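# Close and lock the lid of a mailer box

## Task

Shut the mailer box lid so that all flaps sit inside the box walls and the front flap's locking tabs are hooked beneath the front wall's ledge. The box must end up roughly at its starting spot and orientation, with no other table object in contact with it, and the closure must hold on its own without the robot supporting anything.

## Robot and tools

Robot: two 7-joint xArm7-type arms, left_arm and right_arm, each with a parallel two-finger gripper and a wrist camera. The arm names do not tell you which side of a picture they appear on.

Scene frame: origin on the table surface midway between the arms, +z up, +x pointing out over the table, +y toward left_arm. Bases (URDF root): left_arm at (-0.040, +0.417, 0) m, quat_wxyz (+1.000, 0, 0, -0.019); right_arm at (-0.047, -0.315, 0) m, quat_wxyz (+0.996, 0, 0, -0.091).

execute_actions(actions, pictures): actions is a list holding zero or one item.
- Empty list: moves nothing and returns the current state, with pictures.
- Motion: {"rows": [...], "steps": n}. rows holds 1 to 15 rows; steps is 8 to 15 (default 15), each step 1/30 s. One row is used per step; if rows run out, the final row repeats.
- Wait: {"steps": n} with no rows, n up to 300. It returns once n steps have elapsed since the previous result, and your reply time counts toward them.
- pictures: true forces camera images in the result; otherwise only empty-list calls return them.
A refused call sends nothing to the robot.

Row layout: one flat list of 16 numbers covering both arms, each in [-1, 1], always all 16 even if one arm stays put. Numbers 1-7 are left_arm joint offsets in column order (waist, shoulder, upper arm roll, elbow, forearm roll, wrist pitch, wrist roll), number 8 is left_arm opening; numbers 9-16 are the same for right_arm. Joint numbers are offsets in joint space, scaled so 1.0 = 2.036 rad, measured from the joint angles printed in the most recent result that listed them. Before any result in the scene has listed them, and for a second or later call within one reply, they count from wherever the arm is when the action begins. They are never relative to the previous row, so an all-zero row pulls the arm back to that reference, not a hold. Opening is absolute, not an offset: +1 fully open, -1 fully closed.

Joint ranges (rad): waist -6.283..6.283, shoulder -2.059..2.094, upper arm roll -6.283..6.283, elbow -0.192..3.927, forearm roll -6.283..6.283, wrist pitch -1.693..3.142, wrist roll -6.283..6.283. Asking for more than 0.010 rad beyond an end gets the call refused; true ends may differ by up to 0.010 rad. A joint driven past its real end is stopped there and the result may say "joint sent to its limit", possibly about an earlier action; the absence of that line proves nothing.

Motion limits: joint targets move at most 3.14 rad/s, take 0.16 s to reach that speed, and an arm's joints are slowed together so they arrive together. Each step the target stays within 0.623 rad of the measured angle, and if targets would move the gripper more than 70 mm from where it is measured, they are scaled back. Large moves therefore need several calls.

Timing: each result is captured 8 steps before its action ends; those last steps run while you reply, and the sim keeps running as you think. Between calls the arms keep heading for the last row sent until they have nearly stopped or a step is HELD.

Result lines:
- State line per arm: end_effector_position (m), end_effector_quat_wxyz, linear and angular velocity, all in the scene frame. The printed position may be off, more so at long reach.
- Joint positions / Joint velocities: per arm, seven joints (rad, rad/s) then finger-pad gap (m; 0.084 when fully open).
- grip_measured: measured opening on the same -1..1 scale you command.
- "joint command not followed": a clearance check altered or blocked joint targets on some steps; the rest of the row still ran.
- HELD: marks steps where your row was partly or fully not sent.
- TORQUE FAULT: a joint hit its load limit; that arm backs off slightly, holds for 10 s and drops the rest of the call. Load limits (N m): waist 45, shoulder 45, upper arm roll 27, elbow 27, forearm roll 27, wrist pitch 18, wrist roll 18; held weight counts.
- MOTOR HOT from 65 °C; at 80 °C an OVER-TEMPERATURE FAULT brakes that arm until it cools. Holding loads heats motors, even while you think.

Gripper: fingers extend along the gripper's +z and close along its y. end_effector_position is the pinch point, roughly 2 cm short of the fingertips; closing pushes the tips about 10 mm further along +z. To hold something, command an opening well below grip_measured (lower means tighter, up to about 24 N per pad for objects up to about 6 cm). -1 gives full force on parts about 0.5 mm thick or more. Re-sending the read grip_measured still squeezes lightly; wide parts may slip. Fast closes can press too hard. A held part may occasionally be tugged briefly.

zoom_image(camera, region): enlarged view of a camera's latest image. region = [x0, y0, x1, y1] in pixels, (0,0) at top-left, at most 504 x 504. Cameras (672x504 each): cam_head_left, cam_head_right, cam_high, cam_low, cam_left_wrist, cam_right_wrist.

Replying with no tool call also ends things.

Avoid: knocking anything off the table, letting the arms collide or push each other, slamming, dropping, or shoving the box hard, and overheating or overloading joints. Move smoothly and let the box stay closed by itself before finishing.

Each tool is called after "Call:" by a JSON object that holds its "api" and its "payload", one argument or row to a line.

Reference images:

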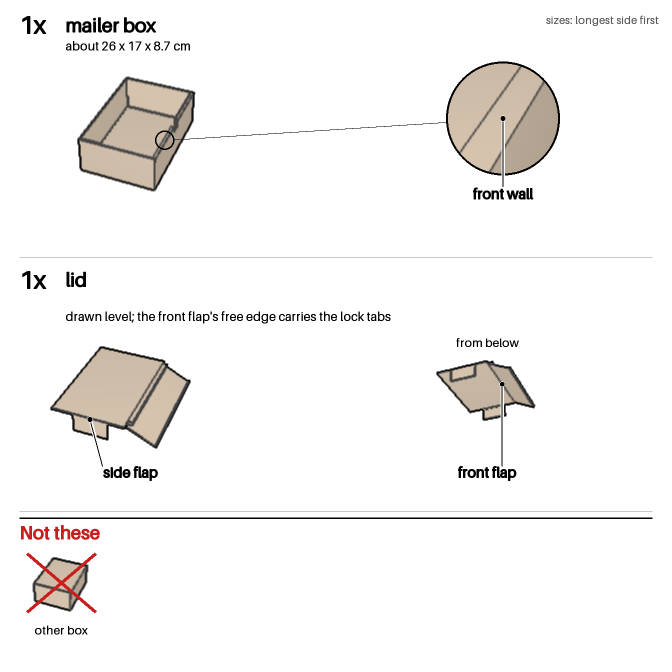

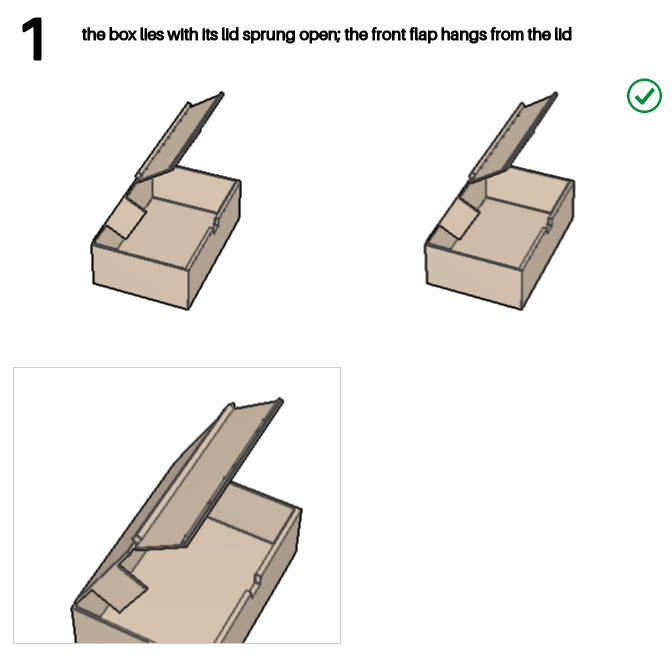

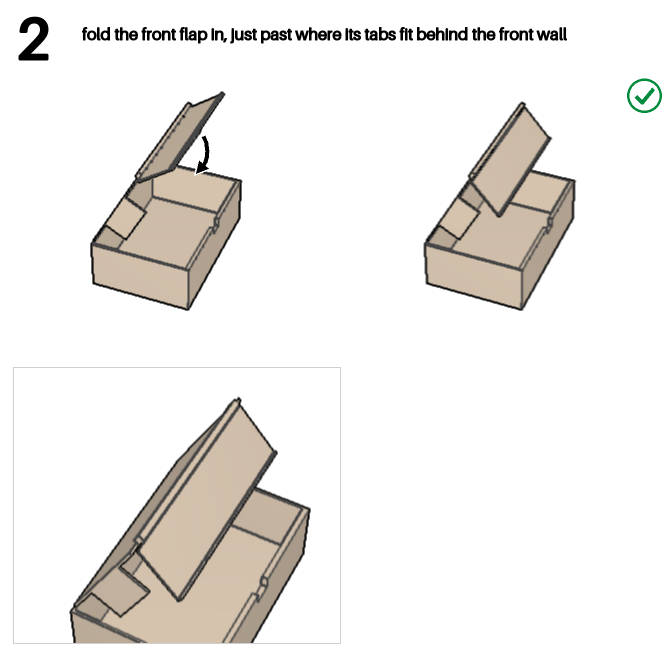

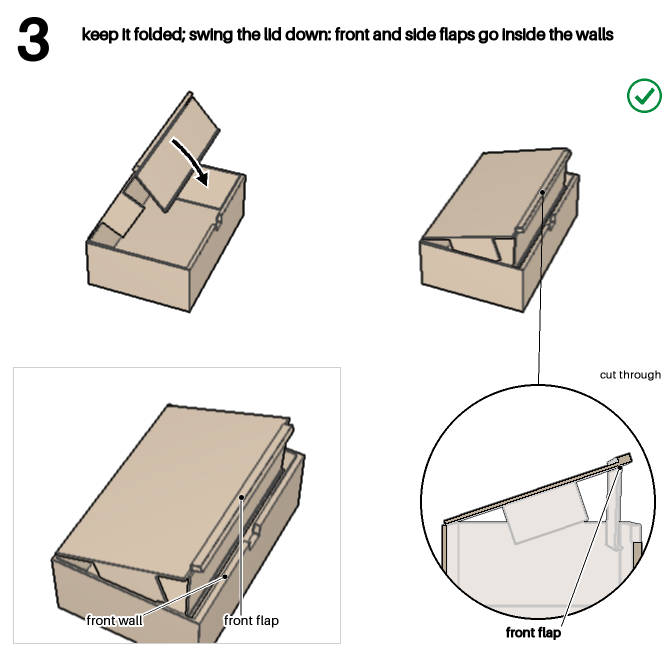

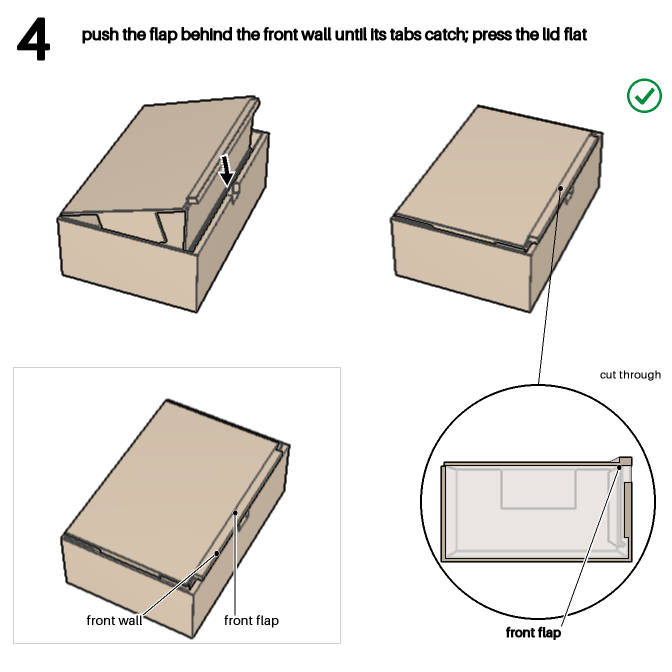

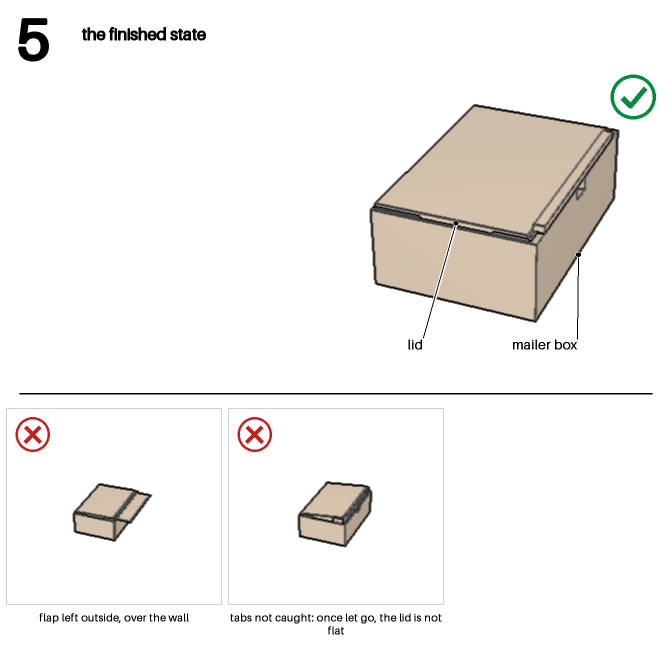

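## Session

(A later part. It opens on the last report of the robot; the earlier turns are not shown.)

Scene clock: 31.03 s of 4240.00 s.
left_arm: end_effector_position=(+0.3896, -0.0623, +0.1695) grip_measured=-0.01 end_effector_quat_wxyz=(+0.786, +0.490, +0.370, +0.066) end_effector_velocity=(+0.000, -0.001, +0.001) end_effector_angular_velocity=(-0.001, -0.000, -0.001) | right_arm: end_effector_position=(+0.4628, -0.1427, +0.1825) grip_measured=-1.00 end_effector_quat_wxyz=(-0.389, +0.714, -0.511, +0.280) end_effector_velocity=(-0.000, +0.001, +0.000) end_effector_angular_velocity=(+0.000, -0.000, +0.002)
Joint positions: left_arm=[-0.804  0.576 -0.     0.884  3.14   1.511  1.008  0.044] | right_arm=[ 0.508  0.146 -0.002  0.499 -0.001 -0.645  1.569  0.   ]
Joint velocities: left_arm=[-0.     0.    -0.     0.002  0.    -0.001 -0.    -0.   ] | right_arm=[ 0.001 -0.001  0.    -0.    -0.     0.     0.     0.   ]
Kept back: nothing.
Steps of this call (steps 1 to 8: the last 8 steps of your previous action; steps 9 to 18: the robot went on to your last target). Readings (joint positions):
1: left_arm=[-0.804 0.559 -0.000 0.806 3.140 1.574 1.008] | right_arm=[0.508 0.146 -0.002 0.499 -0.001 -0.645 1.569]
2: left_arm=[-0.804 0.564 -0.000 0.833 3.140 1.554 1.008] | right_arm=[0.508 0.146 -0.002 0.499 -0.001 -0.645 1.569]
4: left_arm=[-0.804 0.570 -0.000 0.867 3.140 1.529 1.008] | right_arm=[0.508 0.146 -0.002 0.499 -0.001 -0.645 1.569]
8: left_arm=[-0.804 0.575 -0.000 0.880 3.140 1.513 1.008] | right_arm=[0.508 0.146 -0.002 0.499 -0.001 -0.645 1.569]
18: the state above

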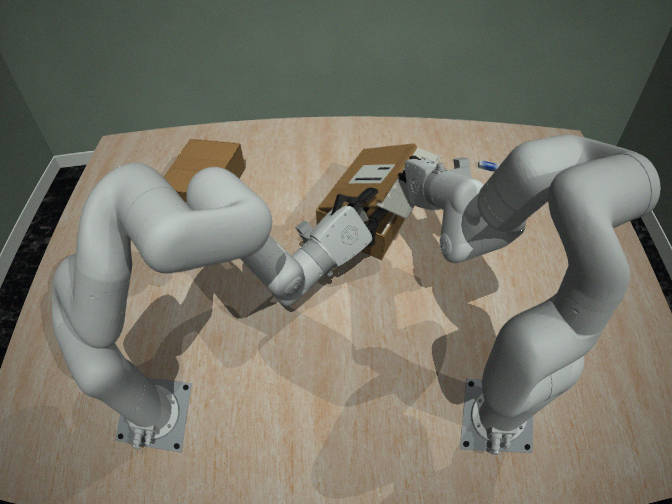

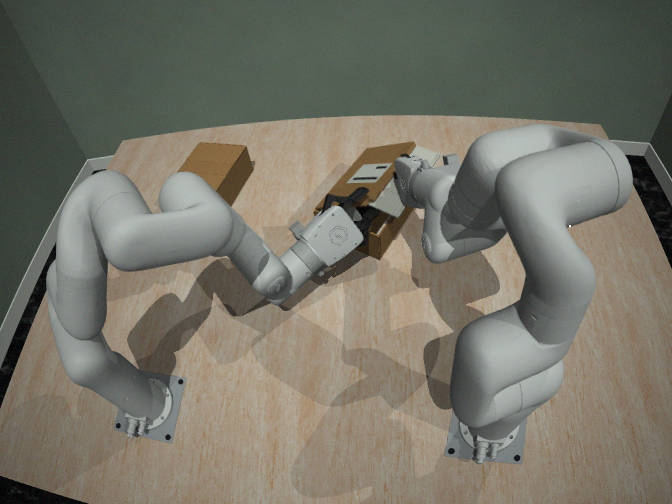

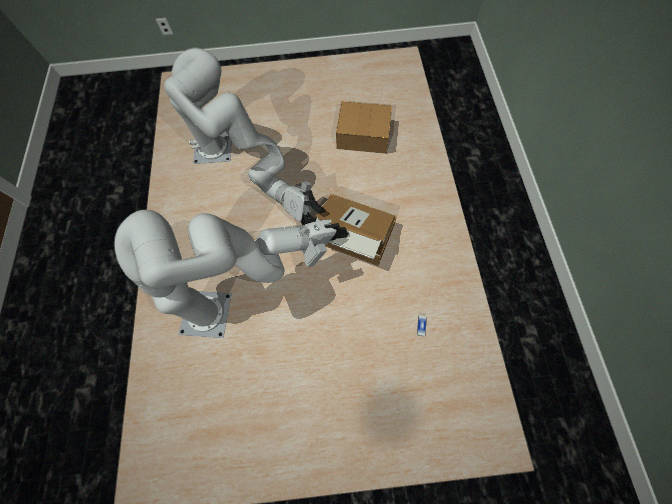

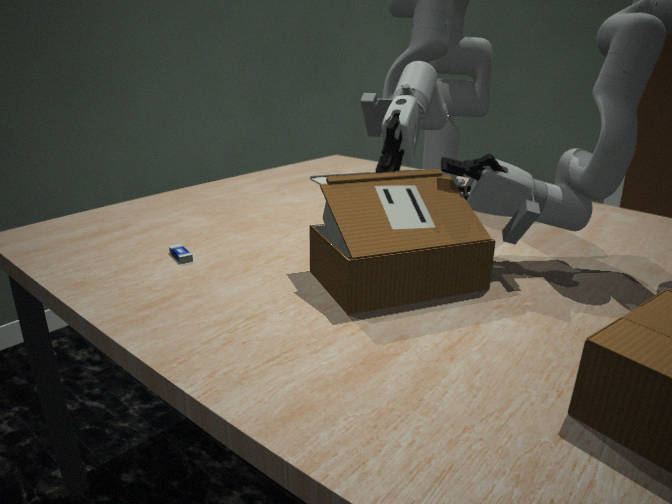

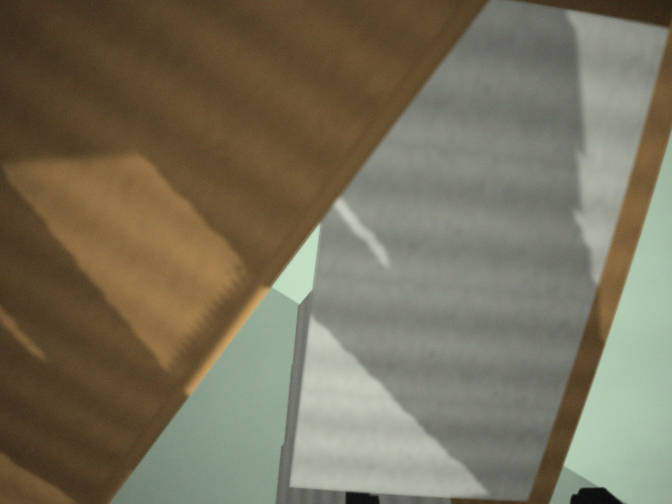

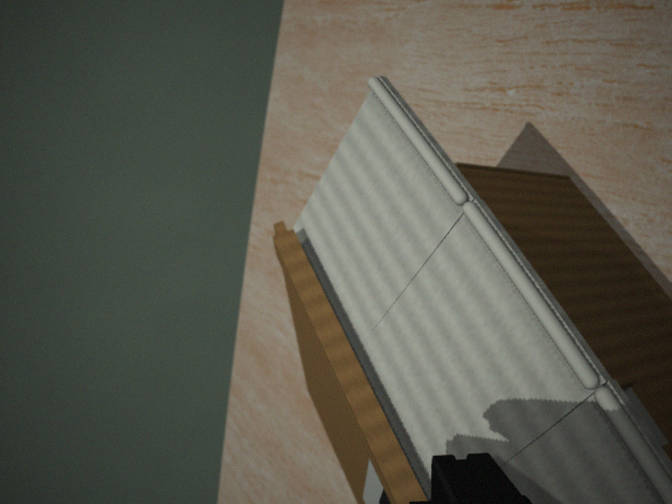

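Call:
{"api": "execute_actions", "payload": {
  "actions": [
    {"rows":[[0,0,0,0,0,0,0,-0.3,0,0,0,0,0,0,0,-1],[0,0,0,0,0,0,0,-0.5,0,0,0,0,0,0,0,-1],[0,0,0,0,0,0,0,-0.7,0,0,0,0,0,0,0,-1],[0,0,0,0,0,0,0,-0.8,0,0,0,0,0,0,0,-1],[0,0,0,0,0,0,0,-1,0,0,0,0,0,0,0,-1]]}
  ]
}}

Call:
{"api": "execute_actions", "payload": {
  "actions": [
    {"rows":[[0,0,0,0,0,0,0,-1,0,0.012,0,0.001,0,-0.011,0,-1],[0,0,0,0,0,0,0,-1,0,0.024,0,0.002,0,-0.022,0,-1],[0,0,0,0,0,0,0,-1,0,0.036,0,0.003,0,-0.033,0,-1],[0,0,0,0,0,0,0,-1,0,0.048,0,0.004,0,-0.045,0,-1],[0,0,0,0,0,0,0,-1,0,0.06,0,0.005,0,-0.056,0,-1],[0,0,0,0,0,0,0,-1,0,0.072,0,0.006,0,-0.067,0,-1]]}
  ]
}}

Call:
{"api": "execute_actions", "payload": {
  "actions": [
    {"steps":18}
  ],
  "pictures": true
}}

Scene clock: 31.80 s of 4240.00 s.
left_arm: end_effector_position=(+0.3894, -0.0612, +0.1664) grip_measured=-0.63 end_effector_quat_wxyz=(+0.784, +0.492, +0.372, +0.067) end_effector_velocity=(+0.008, +0.013, -0.012) end_effector_angular_velocity=(+0.022, +0.011, +0.024) | right_arm: end_effector_position=(+0.4635, -0.1423, +0.1842) grip_measured=-1.00 end_effector_quat_wxyz=(-0.390, +0.713, -0.511, +0.281) end_effector_velocity=(+0.001, -0.007, -0.002) end_effector_angular_velocity=(-0.002, +0.005, -0.014)
Joint positions: left_arm=[-0.803  0.578  0.     0.881  3.14   1.508  1.009  0.016] | right_arm=[ 0.509  0.144 -0.002  0.501 -0.001 -0.646  1.569  0.   ]
Joint velocities: left_arm=[ 0.008  0.008  0.014 -0.012 -0.004 -0.004 -0.    -0.015] | right_arm=[-0.003  0.    -0.008 -0.004  0.003  0.001 -0.     0.   ]
Steps of this call (steps 1 to 15: the robot went on to your last target; step 16: nothing new was sent; steps 17 to 23: the first 7 steps of this action). Readings (joint positions):
17: left_arm=[-0.804 0.576 -0.000 0.884 3.140 1.511 1.008] | right_arm=[0.508 0.146 -0.002 0.499 -0.001 -0.645 1.569]
18: left_arm=[-0.804 0.576 -0.000 0.884 3.140 1.510 1.008] | right_arm=[0.508 0.146 -0.002 0.499 -0.001 -0.645 1.569]
20: left_arm=[-0.804 0.576 -0.001 0.883 3.140 1.510 1.008] | right_arm=[0.509 0.145 -0.002 0.500 -0.001 -0.646 1.569]
23: the state above

Scene clock: 32.30 s of 4240.00 s.
left_arm: end_effector_position=(+0.3910, -0.0589, +0.1642) grip_measured=-0.56 end_effector_quat_wxyz=(+0.782, +0.493, +0.374, +0.069) end_effector_velocity=(+0.001, +0.014, -0.028) end_effector_angular_velocity=(+0.052, +0.034, +0.018) | right_arm: end_effector_position=(+0.4648, -0.1425, +0.1649) grip_measured=-1.00 end_effector_quat_wxyz=(-0.392, +0.711, -0.510, +0.283) end_effector_velocity=(-0.000, +0.002, -0.162) end_effector_angular_velocity=(+0.008, -0.017, +0.003)
Joint positions: left_arm=[-0.802  0.579  0.003  0.88   3.139  1.507  1.009  0.019] | right_arm=[ 0.508  0.223 -0.003  0.509 -0.001 -0.723  1.569  0.   ]
Joint velocities: left_arm=[ 0.005  0.021  0.01  -0.023 -0.004 -0.017  0.005  0.032] | right_arm=[ 0.002  0.617  0.003  0.062  0.    -0.574  0.003  0.   ]
Steps of this call (steps 1 to 8: the last 8 steps of your previous action; steps 9 to 15: the first 7 steps of this action, its rows measured from where the robot was after step 8). Readings (joint positions):
8: left_arm=[-0.803 0.577 0.001 0.882 3.140 1.509 1.008] | right_arm=[0.508 0.145 -0.003 0.500 -0.001 -0.646 1.569]
9: left_arm=[-0.803 0.577 0.001 0.882 3.140 1.510 1.008] | right_arm=[0.508 0.145 -0.003 0.500 -0.001 -0.646 1.569]
10: left_arm=[-0.803 0.577 0.001 0.882 3.140 1.510 1.008] | right_arm=[0.508 0.148 -0.003 0.501 -0.001 -0.650 1.569]
12: left_arm=[-0.803 0.577 0.001 0.882 3.139 1.509 1.009] | right_arm=[0.508 0.168 -0.003 0.503 -0.001 -0.670 1.569]
15: the state above

Scene clock: 32.90 s of 4240.00 s.
left_arm: end_effector_position=(+0.3906, -0.0610, +0.1690) grip_measured=-0.46 end_effector_quat_wxyz=(+0.786, +0.490, +0.371, +0.068) end_effector_velocity=(+0.001, +0.001, -0.004) end_effector_angular_velocity=(+0.008, +0.006, +0.002) | right_arm: end_effector_position=(+0.4626, -0.1449, +0.1431) grip_measured=-1.00 end_effector_quat_wxyz=(-0.388, +0.712, -0.512, +0.281) end_effector_velocity=(-0.001, +0.007, +0.003) end_effector_angular_velocity=(+0.005, -0.008, +0.013)
Joint positions: left_arm=[-0.803  0.576  0.001  0.883  3.14   1.511  1.008  0.024] | right_arm=[ 0.507  0.292 -0.004  0.511 -0.    -0.781  1.569  0.   ]
Joint velocities: left_arm=[ 0.001  0.005  0.001  0.002 -0.    -0.006  0.    -0.002] | right_arm=[ 0.003 -0.002  0.008  0.001 -0.003 -0.006  0.001  0.   ]
Kept back: nothing.
Steps of this call (steps 1 to 8: the last 8 steps of your previous action; steps 9 to 18: the robot went on to your last target). Readings (joint positions):
1: left_arm=[-0.802 0.580 0.003 0.879 3.139 1.506 1.009] | right_arm=[0.508 0.243 -0.003 0.511 -0.001 -0.741 1.569]
2: left_arm=[-0.802 0.580 0.003 0.879 3.139 1.507 1.009] | right_arm=[0.508 0.260 -0.003 0.511 -0.000 -0.754 1.569]
4: left_arm=[-0.802 0.578 0.002 0.881 3.139 1.509 1.009] | right_arm=[0.507 0.281 -0.005 0.510 0.000 -0.769 1.569]
8: left_arm=[-0.803 0.575 0.001 0.884 3.140 1.512 1.008] | right_arm=[0.507 0.291 -0.005 0.510 0.000 -0.778 1.569]
18: the state above

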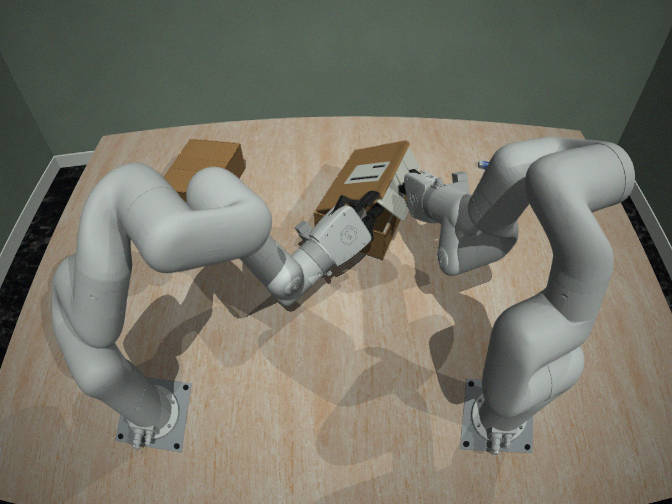

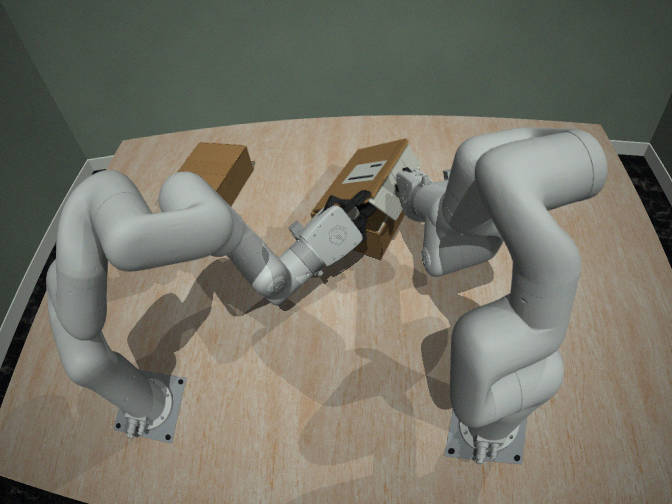

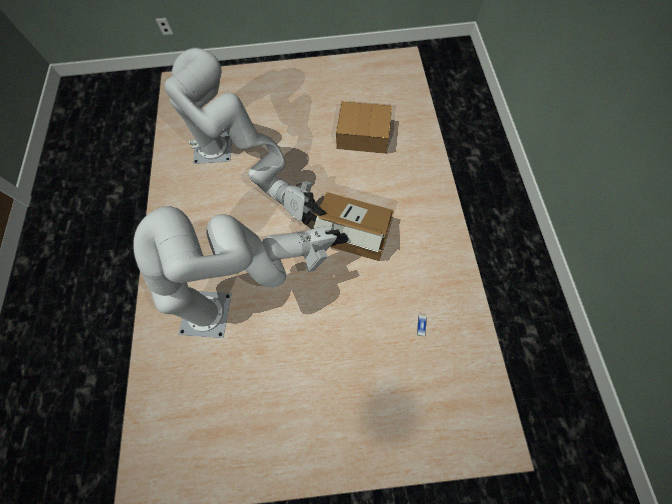

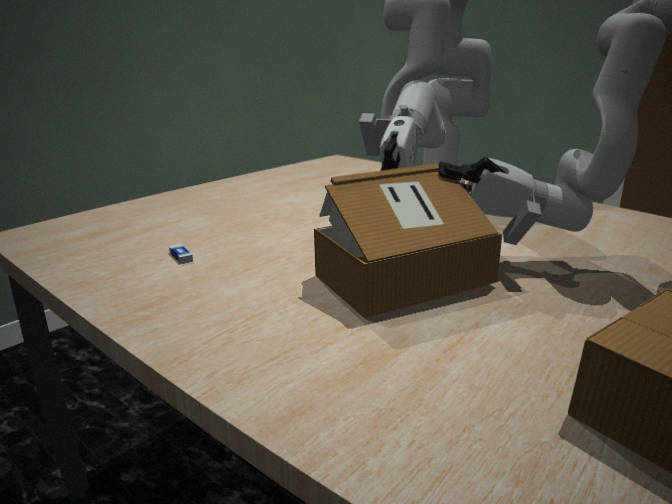

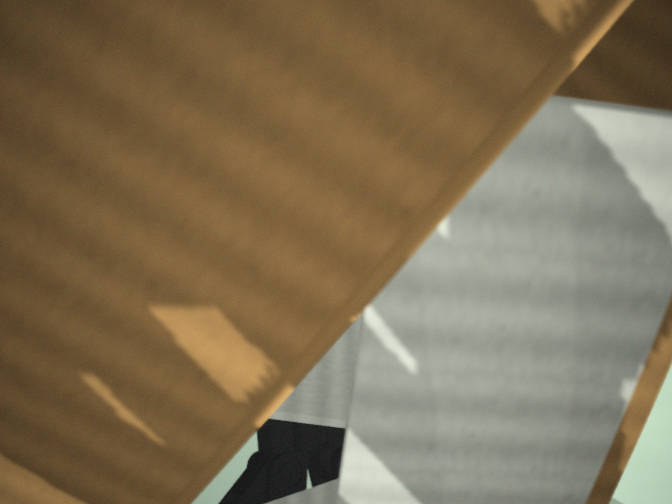

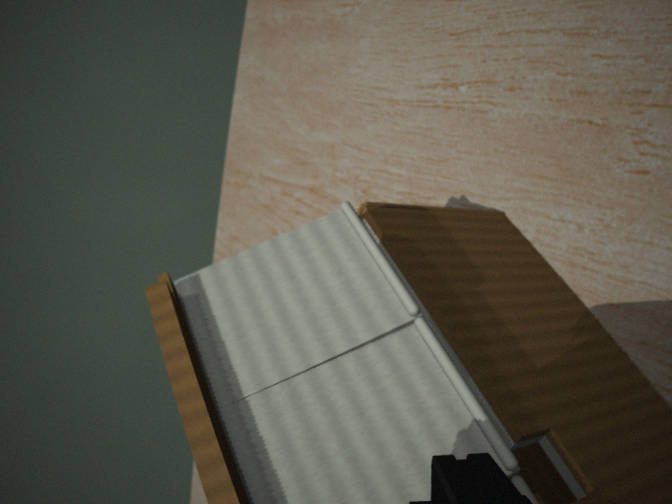

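Call:
{"api": "execute_actions", "payload": {
  "actions": [
    {"rows":[[0,0,0,0,0,0,0,-0.3,0,0,0,0,0,0,0,-1],[0,0,0,0,0,0,0,-0.3,0,0,0,0,0,0,0,-1],[0,0,0,0,0,0,0,-0.3,0,0,0,0,0,0,0,-1],[0.004,-0.007,0,-0.033,0,0.027,0,-0.3,0,0,0,0,0,0,0,-1]]}
  ]
}}

Call:
{"api": "execute_actions", "payload": {
  "actions": [
    {"rows":[[0,0,0,0,0,0,0,-0.6,0,0,0,0,0,0,0,-1],[0,0,0,0,0,0,0,-0.8,0,0,0,0,0,0,0,-1],[0,0,0,0,0,0,0,-1,0,0,0,0,0,0,0,-1]]}
  ]
}}

Call:
{"api": "execute_actions", "payload": {
  "actions": [
    {"steps":12}
  ],
  "pictures": true
}}

Scene clock: 33.57 s of 4240.00 s.
left_arm: end_effector_position=(+0.3828, -0.0565, +0.1685) grip_measured=-0.33 end_effector_quat_wxyz=(+0.788, +0.488, +0.369, +0.065) end_effector_velocity=(-0.059, +0.108, -0.036) end_effector_angular_velocity=(+0.004, +0.002, +0.044) | right_arm: end_effector_position=(+0.4614, -0.1397, +0.1440) grip_measured=-1.00 end_effector_quat_wxyz=(-0.391, +0.714, -0.509, +0.279) end_effector_velocity=(-0.009, -0.003, -0.017) end_effector_angular_velocity=(-0.015, +0.039, -0.000)
Joint positions: left_arm=[-0.801  0.567 -0.004  0.852  3.141  1.54   1.008  0.03 ] | right_arm=[ 0.51   0.292  0.002  0.513 -0.002 -0.781  1.57   0.   ]
Joint velocities: left_arm=[ 0.045 -0.099 -0.002 -0.42   0.     0.317  0.002  0.013] | right_arm=[ 0.003  0.011 -0.003 -0.02   0.001  0.01  -0.001  0.   ]
Steps of this call (steps 1 to 13: the robot went on to your last target; steps 14 to 20: the first 7 steps of this action). Readings (joint positions):
14: left_arm=[-0.803 0.577 0.001 0.883 3.139 1.510 1.008] | right_arm=[0.508 0.292 -0.003 0.512 -0.001 -0.782 1.569]
15: left_arm=[-0.803 0.577 0.001 0.883 3.139 1.510 1.008] | right_arm=[0.508 0.292 -0.003 0.512 -0.001 -0.782 1.569]
17: left_arm=[-0.803 0.577 0.001 0.883 3.140 1.510 1.008] | right_arm=[0.508 0.292 -0.002 0.512 -0.001 -0.782 1.569]
20: the state above

Scene clock: 34.07 s of 4240.00 s.
left_arm: end_effector_position=(+0.3811, -0.0438, +0.1633) grip_measured=-0.66 end_effector_quat_wxyz=(+0.786, +0.488, +0.372, +0.070) end_effector_velocity=(-0.001, -0.000, -0.003) end_effector_angular_velocity=(+0.004, +0.004, -0.003) | right_arm: end_effector_position=(+0.4627, -0.1447, +0.1433) grip_measured=-1.00 end_effector_quat_wxyz=(-0.389, +0.712, -0.512, +0.281) end_effector_velocity=(+0.001, +0.003, +0.002) end_effector_angular_velocity=(+0.003, -0.005, +0.005)
Joint positions: left_arm=[-0.795  0.562  0.001  0.817  3.14   1.565  1.008  0.015] | right_arm=[ 0.507  0.292 -0.004  0.512 -0.    -0.781  1.569  0.   ]
Joint velocities: left_arm=[ 0.     0.002 -0.002 -0.002  0.001 -0.002  0.    -0.004] | right_arm=[ 0.002  0.     0.003  0.004 -0.001 -0.002  0.001  0.   ]
Steps of this call (steps 1 to 8: the last 8 steps of your previous action; steps 9 to 15: the first 7 steps of this action, its rows measured from where the robot was after step 8). Readings (joint positions):
8: left_arm=[-0.796 0.561 -0.001 0.818 3.140 1.565 1.008] | right_arm=[0.508 0.292 -0.003 0.512 -0.001 -0.781 1.569]
9: left_arm=[-0.796 0.561 -0.000 0.817 3.140 1.565 1.008] | right_arm=[0.508 0.292 -0.003 0.512 -0.001 -0.781 1.569]
10: left_arm=[-0.795 0.561 -0.000 0.817 3.140 1.566 1.008] | right_arm=[0.508 0.292 -0.004 0.511 -0.000 -0.781 1.569]
12: left_arm=[-0.795 0.561 0.000 0.817 3.140 1.565 1.008] | right_arm=[0.508 0.292 -0.004 0.511 -0.000 -0.781 1.569]
15: the state above

Scene clock: 34.47 s of 4240.00 s.
left_arm: end_effector_position=(+0.3808, -0.0444, +0.1638) grip_measured=-0.67 end_effector_quat_wxyz=(+0.787, +0.488, +0.372, +0.070) end_effector_velocity=(-0.001, -0.001, +0.001) end_effector_angular_velocity=(-0.002, -0.001, -0.001) | right_arm: end_effector_position=(+0.4626, -0.1444, +0.1434) grip_measured=-1.00 end_effector_quat_wxyz=(-0.389, +0.712, -0.512, +0.281) end_effector_velocity=(-0.000, +0.001, +0.000) end_effector_angular_velocity=(-0.000, +0.001, +0.002)
Joint positions: left_arm=[-0.795  0.561  0.     0.817  3.14   1.565  1.008  0.015] | right_arm=[ 0.508  0.292 -0.004  0.512 -0.    -0.781  1.569  0.   ]
Joint velocities: left_arm=[-0.002 -0.001 -0.     0.001 -0.001  0.001 -0.001  0.   ] | right_arm=[ 0.002 -0.001  0.001 -0.    -0.     0.002  0.     0.   ]
Kept back: nothing.
Steps of this call (steps 1 to 8: the last 8 steps of your previous action; steps 9 to 12: the robot went on to your last target). Readings (joint positions):
1: left_arm=[-0.795 0.562 0.001 0.817 3.140 1.565 1.008] | right_arm=[0.507 0.292 -0.004 0.512 -0.000 -0.781 1.569]
2: left_arm=[-0.795 0.562 0.000 0.817 3.140 1.565 1.008] | right_arm=[0.507 0.292 -0.004 0.512 -0.000 -0.781 1.569]
4: left_arm=[-0.795 0.562 0.000 0.817 3.140 1.565 1.008] | right_arm=[0.507 0.292 -0.004 0.512 -0.000 -0.781 1.569]
8: left_arm=[-0.795 0.562 0.000 0.817 3.140 1.565 1.008] | right_arm=[0.507 0.292 -0.004 0.512 -0.000 -0.781 1.569]
12: the state above

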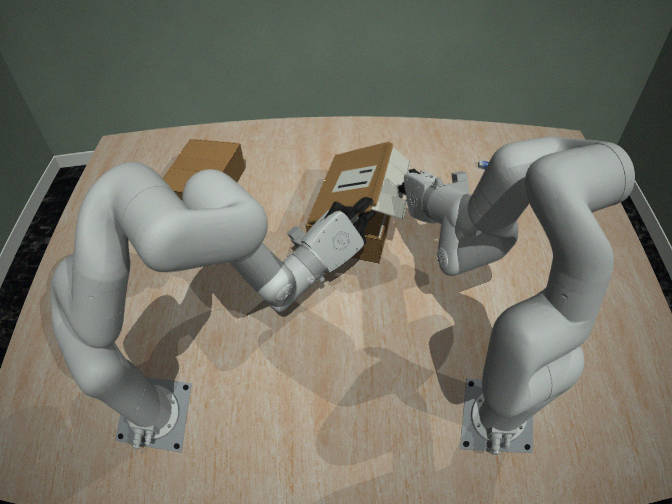

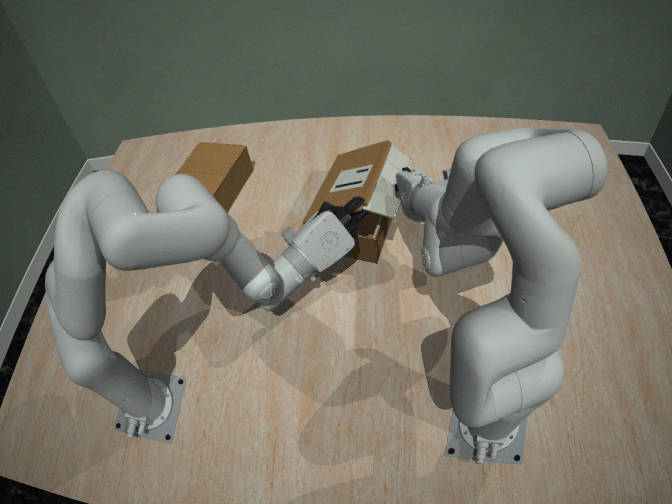

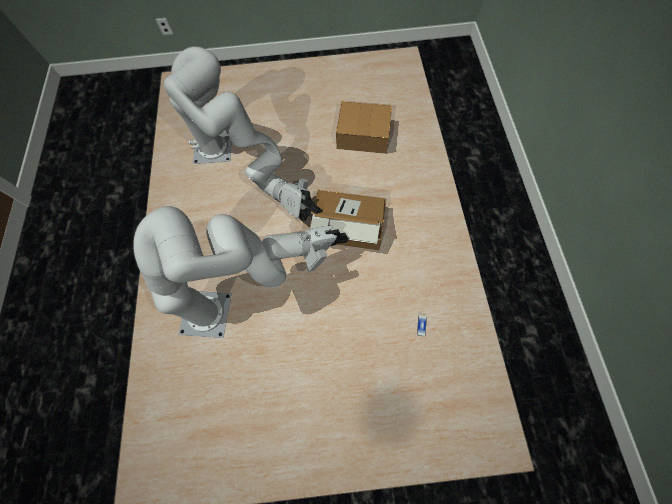

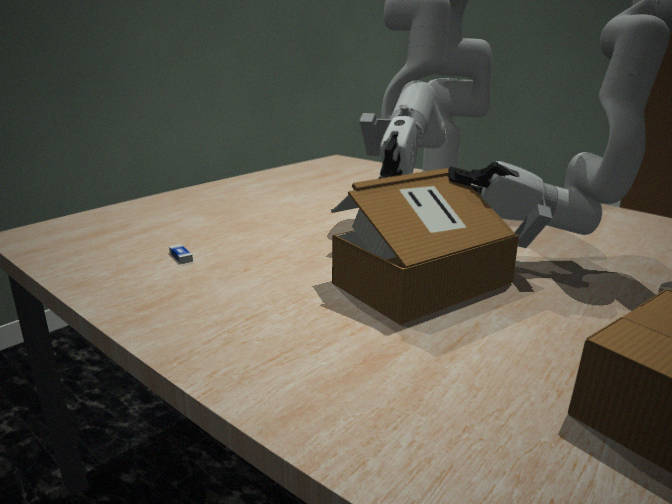

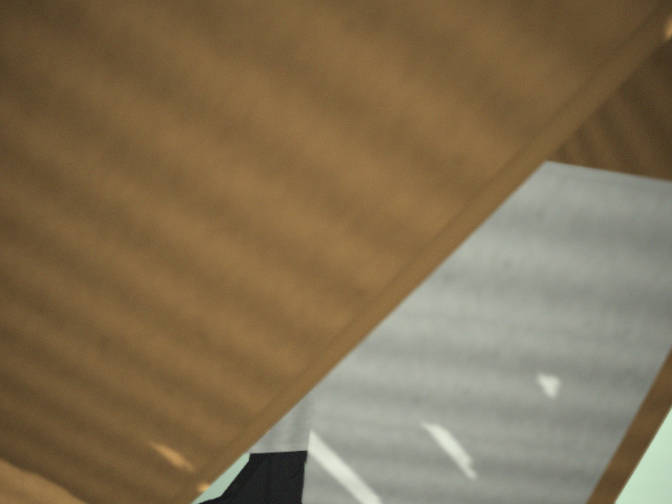

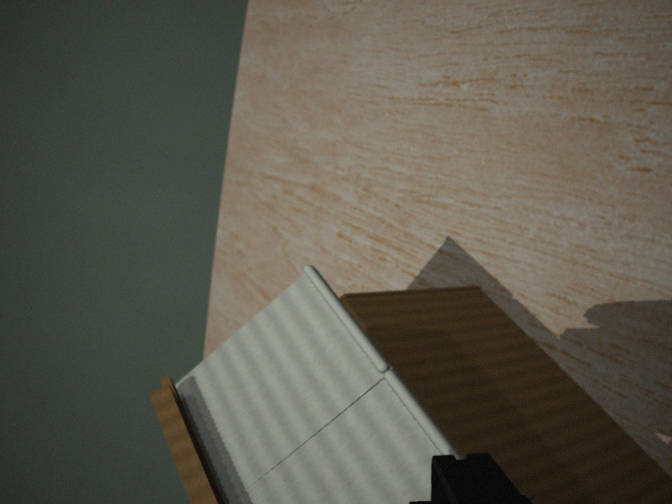

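Call:
{"api": "execute_actions", "payload": {
  "actions": [
    {"rows":[[0,0,0,0,0,0,0,0.2,-0.16,0,0,0,0,0,0,-1]]}
  ]
}}

Call:
{"api": "execute_actions", "payload": {
  "actions": [
    {"rows":[[0,-0.023,0,-0.111,0,0.089,0,0.2,0,-0.267,0,0.2,0,0.958,-0.77,-1]]}
  ]
}}

Call:
{"api": "execute_actions", "payload": {
  "actions": [
    {"steps":45}
  ]
}}

Call:
{"api": "execute_actions", "payload": {
  "actions": [
    {"rows":[[0.1,-0.15,0,0,0,0,0,-1,0.09,0,0,0,0,0,0,-1]]}
  ]
}}

Call:
{"api": "execute_actions", "payload": {
  "actions": [
    {"steps":20}
  ],
  "pictures": true
}}

Scene clock: 36.00 s of 4240.00 s.
left_arm: end_effector_position=(+0.3792, -0.0474, +0.1665) grip_measured=+0.16 end_effector_quat_wxyz=(+0.789, +0.487, +0.370, +0.067) end_effector_velocity=(+0.004, +0.010, -0.008) end_effector_angular_velocity=(+0.015, +0.008, +0.016) | right_arm: end_effector_position=(+0.4807, -0.2132, +0.1432) grip_measured=-1.00 end_effector_quat_wxyz=(-0.369, +0.677, -0.558, +0.306) end_effector_velocity=(+0.083, -0.441, -0.002) end_effector_angular_velocity=(-0.008, +0.004, -0.838)
Joint positions: left_arm=[-0.797  0.56  -0.003  0.82   3.141  1.566  1.008  0.051] | right_arm=[ 0.371  0.292 -0.001  0.512 -0.002 -0.781  1.569  0.   ]
Joint velocities: left_arm=[ 0.006  0.003  0.01  -0.014 -0.002 -0.    -0.     0.022] | right_arm=[-0.797 -0.    -0.033 -0.003  0.009  0.002  0.001  0.   ]
Steps of this call (steps 1 to 15: the robot went on to your last target; steps 16 to 39: nothing new was sent; steps 40 to 46: the first 7 steps of this action). Readings (joint positions):
40: left_arm=[-0.796 0.561 -0.000 0.818 3.140 1.565 1.008] | right_arm=[0.507 0.292 -0.003 0.512 -0.001 -0.781 1.569]
41: left_arm=[-0.796 0.561 -0.001 0.818 3.141 1.565 1.008] | right_arm=[0.502 0.292 -0.000 0.512 -0.002 -0.781 1.569]
43: left_arm=[-0.797 0.560 -0.003 0.820 3.141 1.566 1.008] | right_arm=[0.459 0.292 0.008 0.512 -0.004 -0.781 1.569]
46: the state above

Scene clock: 36.50 s of 4240.00 s.
left_arm: end_effector_position=(+0.3434, -0.0038, +0.1494) grip_measured=+0.19 end_effector_quat_wxyz=(+0.785, +0.490, +0.373, +0.069) end_effector_velocity=(-0.195, +0.196, -0.112) end_effector_angular_velocity=(+0.133, +0.129, -0.023) | right_arm: end_effector_position=(+0.5235, -0.3104, +0.2096) grip_measured=-1.00 end_effector_quat_wxyz=(-0.334, +0.652, -0.563, +0.382) end_effector_velocity=(+0.156, +0.003, +0.389) end_effector_angular_velocity=(-0.746, -0.306, +0.417)
Joint positions: left_arm=[-0.796  0.525 -0.     0.635  3.14   1.705  1.008  0.052] | right_arm=[ 0.192  0.178 -0.003  0.598 -0.001 -0.644  1.432  0.   ]
Joint velocities: left_arm=[-0.007 -0.114 -0.013 -0.86   0.005  0.562 -0.001 -0.   ] | right_arm=[ 0.008 -0.662 -0.004  0.493  0.001  0.855 -0.857  0.   ]
Steps of this call (steps 1 to 8: the last 8 steps of your previous action; steps 9 to 15: the first 7 steps of this action, its rows measured from where the robot was after step 8). Readings (joint positions):
8: left_arm=[-0.796 0.561 -0.001 0.817 3.140 1.565 1.008] | right_arm=[0.196 0.292 -0.007 0.512 0.000 -0.781 1.569]
9: left_arm=[-0.796 0.561 -0.001 0.817 3.140 1.566 1.008] | right_arm=[0.190 0.292 -0.006 0.512 -0.000 -0.780 1.569]
10: left_arm=[-0.796 0.560 -0.000 0.811 3.140 1.572 1.008] | right_arm=[0.189 0.287 -0.005 0.514 -0.000 -0.772 1.561]
12: left_arm=[-0.795 0.546 0.000 0.758 3.140 1.620 1.008] | right_arm=[0.190 0.250 -0.004 0.540 -0.001 -0.725 1.515]
15: the state above

Scene clock: 38.00 s of 4240.00 s.
left_arm: end_effector_position=(+0.3341, +0.0058, +0.1500) grip_measured=+0.19 end_effector_quat_wxyz=(+0.788, +0.487, +0.371, +0.069) end_effector_velocity=(+0.000, +0.000, +0.000) end_effector_angular_velocity=(-0.001, +0.000, +0.001) | right_arm: end_effector_position=(+0.3525, -0.3116, +0.2503) grip_measured=-1.00 end_effector_quat_wxyz=(-0.001, +1.000, +0.003, +0.001) end_effector_velocity=(-0.001, -0.001, -0.001) end_effector_angular_velocity=(-0.000, +0.004, -0.001)
Joint positions: left_arm=[-0.796  0.514 -0.001  0.591  3.14   1.746  1.008  0.052] | right_arm=[ 0.196 -0.251 -0.007  0.919  0.     1.169  0.002  0.   ]
Joint velocities: left_arm=[-0.001  0.     0.     0.    -0.002  0.    -0.001 -0.   ] | right_arm=[-0.002  0.001 -0.    -0.    -0.     0.003 -0.     0.   ]
Kept back: nothing.
Steps of this call (steps 1 to 8: the last 8 steps of your previous action; steps 9 to 45: the robot went on to your last target). Readings (joint positions):
1: left_arm=[-0.796 0.522 -0.001 0.613 3.140 1.720 1.008] | right_arm=[0.192 0.156 -0.003 0.614 -0.001 -0.614 1.402]
2: left_arm=[-0.796 0.520 -0.001 0.602 3.140 1.730 1.008] | right_arm=[0.193 0.134 -0.004 0.630 -0.001 -0.583 1.371]
4: left_arm=[-0.796 0.517 -0.001 0.596 3.140 1.740 1.008] | right_arm=[0.193 0.089 -0.004 0.664 -0.001 -0.514 1.302]
8: left_arm=[-0.796 0.514 -0.001 0.594 3.140 1.746 1.008] | right_arm=[0.194 -0.005 -0.005 0.734 -0.000 -0.342 1.130]
45: the state above

Scene clock: 38.23 s of 4240.00 s.
left_arm: end_effector_position=(+0.3730, +0.0297, +0.2164) grip_measured=-0.24 end_effector_quat_wxyz=(+0.819, +0.435, +0.360, +0.105) end_effector_velocity=(+0.201, +0.161, +0.378) end_effector_angular_velocity=(-0.458, -0.492, +0.451) | right_arm: end_effector_position=(+0.3472, -0.2489, +0.2503) grip_measured=-1.00 end_effector_quat_wxyz=(-0.000, +0.997, +0.081, +0.001) end_effector_velocity=(-0.049, +0.284, -0.002) end_effector_angular_velocity=(-0.025, +0.003, +0.716)
Joint positions: left_arm=[-0.717  0.397  0.     0.593  3.14   1.746  1.008  0.034] | right_arm=[ 0.347 -0.251 -0.     0.919  0.001  1.169  0.002  0.   ]
Joint velocities: left_arm=[ 0.438 -0.659  0.013  0.01  -0.002  0.003 -0.002 -0.03 ] | right_arm=[ 0.592  0.     0.13  -0.005  0.009  0.002 -0.001  0.   ]
Steps of this call (steps 1 to 7: the first 7 steps of this action). Readings (joint positions):
1: left_arm=[-0.796 0.514 -0.001 0.591 3.140 1.746 1.008] | right_arm=[0.196 -0.251 -0.007 0.919 0.000 1.169 0.002]
2: left_arm=[-0.792 0.509 -0.002 0.590 3.140 1.746 1.008] | right_arm=[0.202 -0.251 -0.009 0.919 -0.000 1.169 0.002]
4: left_arm=[-0.765 0.470 -0.005 0.587 3.141 1.744 1.008] | right_arm=[0.252 -0.252 -0.014 0.919 -0.001 1.169 0.002]
7: the state above

Scene clock: 38.90 s of 4240.00 s.
left_arm: end_effector_position=(+0.4169, +0.0840, +0.3219) grip_measured=-1.00 end_effector_quat_wxyz=(+0.859, +0.354, +0.332, +0.164) end_effector_velocity=(+0.003, +0.004, +0.004) end_effector_angular_velocity=(-0.005, -0.006, +0.009) | right_arm: end_effector_position=(+0.3453, -0.2389, +0.2503) grip_measured=-1.00 end_effector_quat_wxyz=(-0.001, +0.996, +0.094, +0.001) end_effector_velocity=(-0.000, +0.001, +0.000) end_effector_angular_velocity=(+0.000, +0.000, +0.001)
Joint positions: left_arm=[-0.593  0.21  -0.001  0.591  3.14   1.746  1.008  0.   ] | right_arm=[ 0.379 -0.251 -0.007  0.919  0.     1.169  0.002  0.   ]
Joint velocities: left_arm=[ 0.005 -0.005  0.003  0.002 -0.002  0.    -0.     0.   ] | right_arm=[ 0.001 -0.     0.001 -0.     0.     0.     0.     0.   ]
Kept back: nothing.
Steps of this call (steps 1 to 8: the last 8 steps of your previous action; steps 9 to 20: the robot went on to your last target). Readings (joint positions):
1: left_arm=[-0.703 0.375 0.000 0.592 3.140 1.746 1.008] | right_arm=[0.362 -0.251 0.002 0.919 0.001 1.169 0.002]
2: left_arm=[-0.689 0.354 -0.001 0.591 3.140 1.746 1.008] | right_arm=[0.370 -0.251 0.001 0.919 0.001 1.169 0.002]
4: left_arm=[-0.659 0.310 -0.001 0.590 3.140 1.746 1.008] | right_arm=[0.375 -0.251 -0.005 0.919 0.000 1.169 0.002]
8: left_arm=[-0.608 0.231 0.002 0.594 3.140 1.748 1.008] | right_arm=[0.377 -0.252 -0.008 0.919 -0.000 1.169 0.002]
20: the state above

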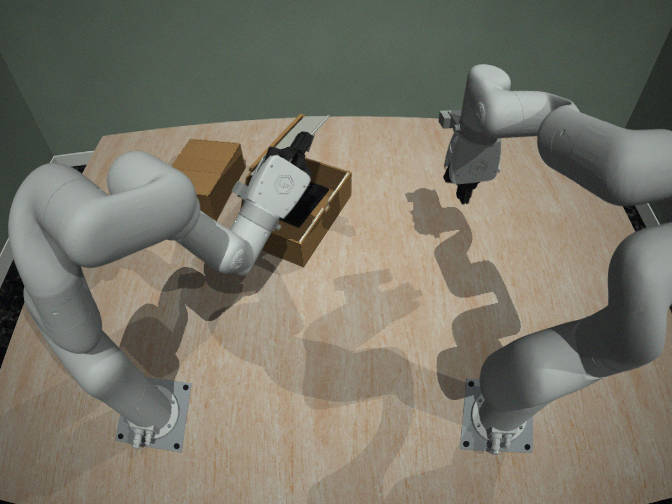

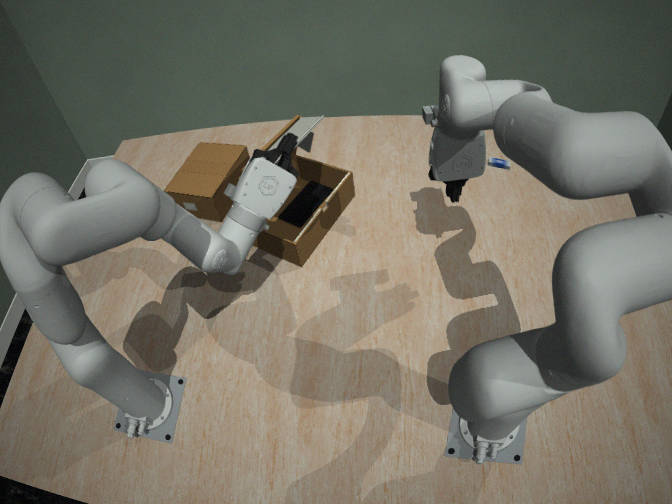

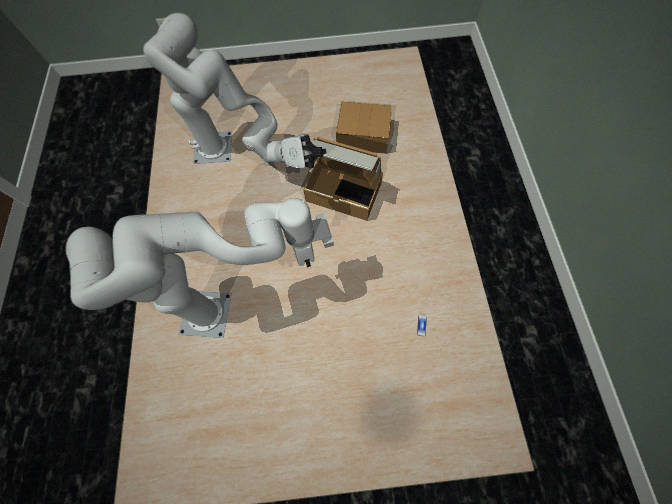

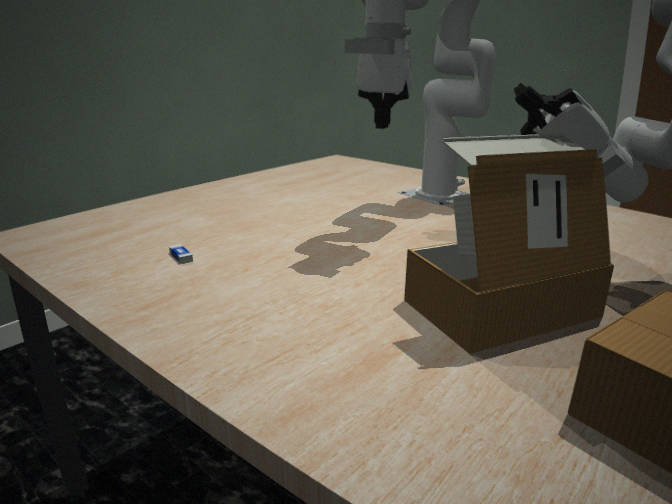

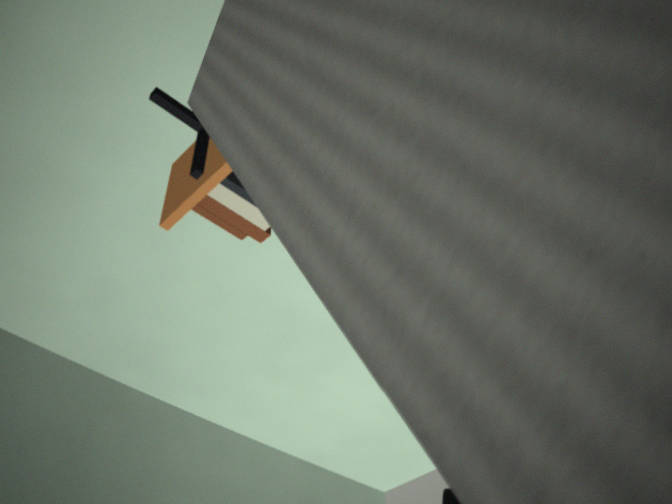

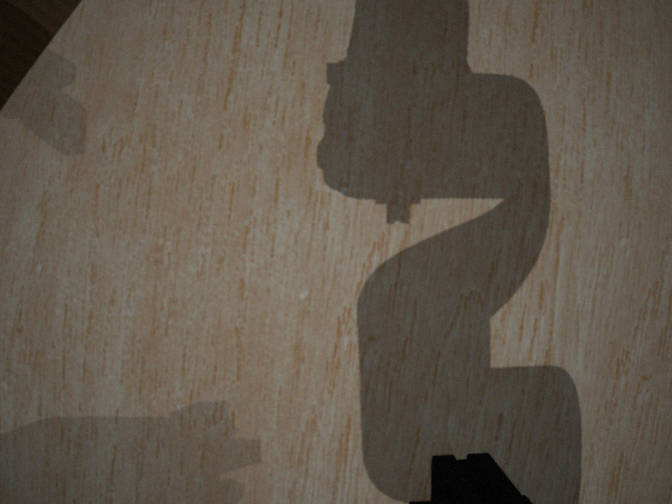

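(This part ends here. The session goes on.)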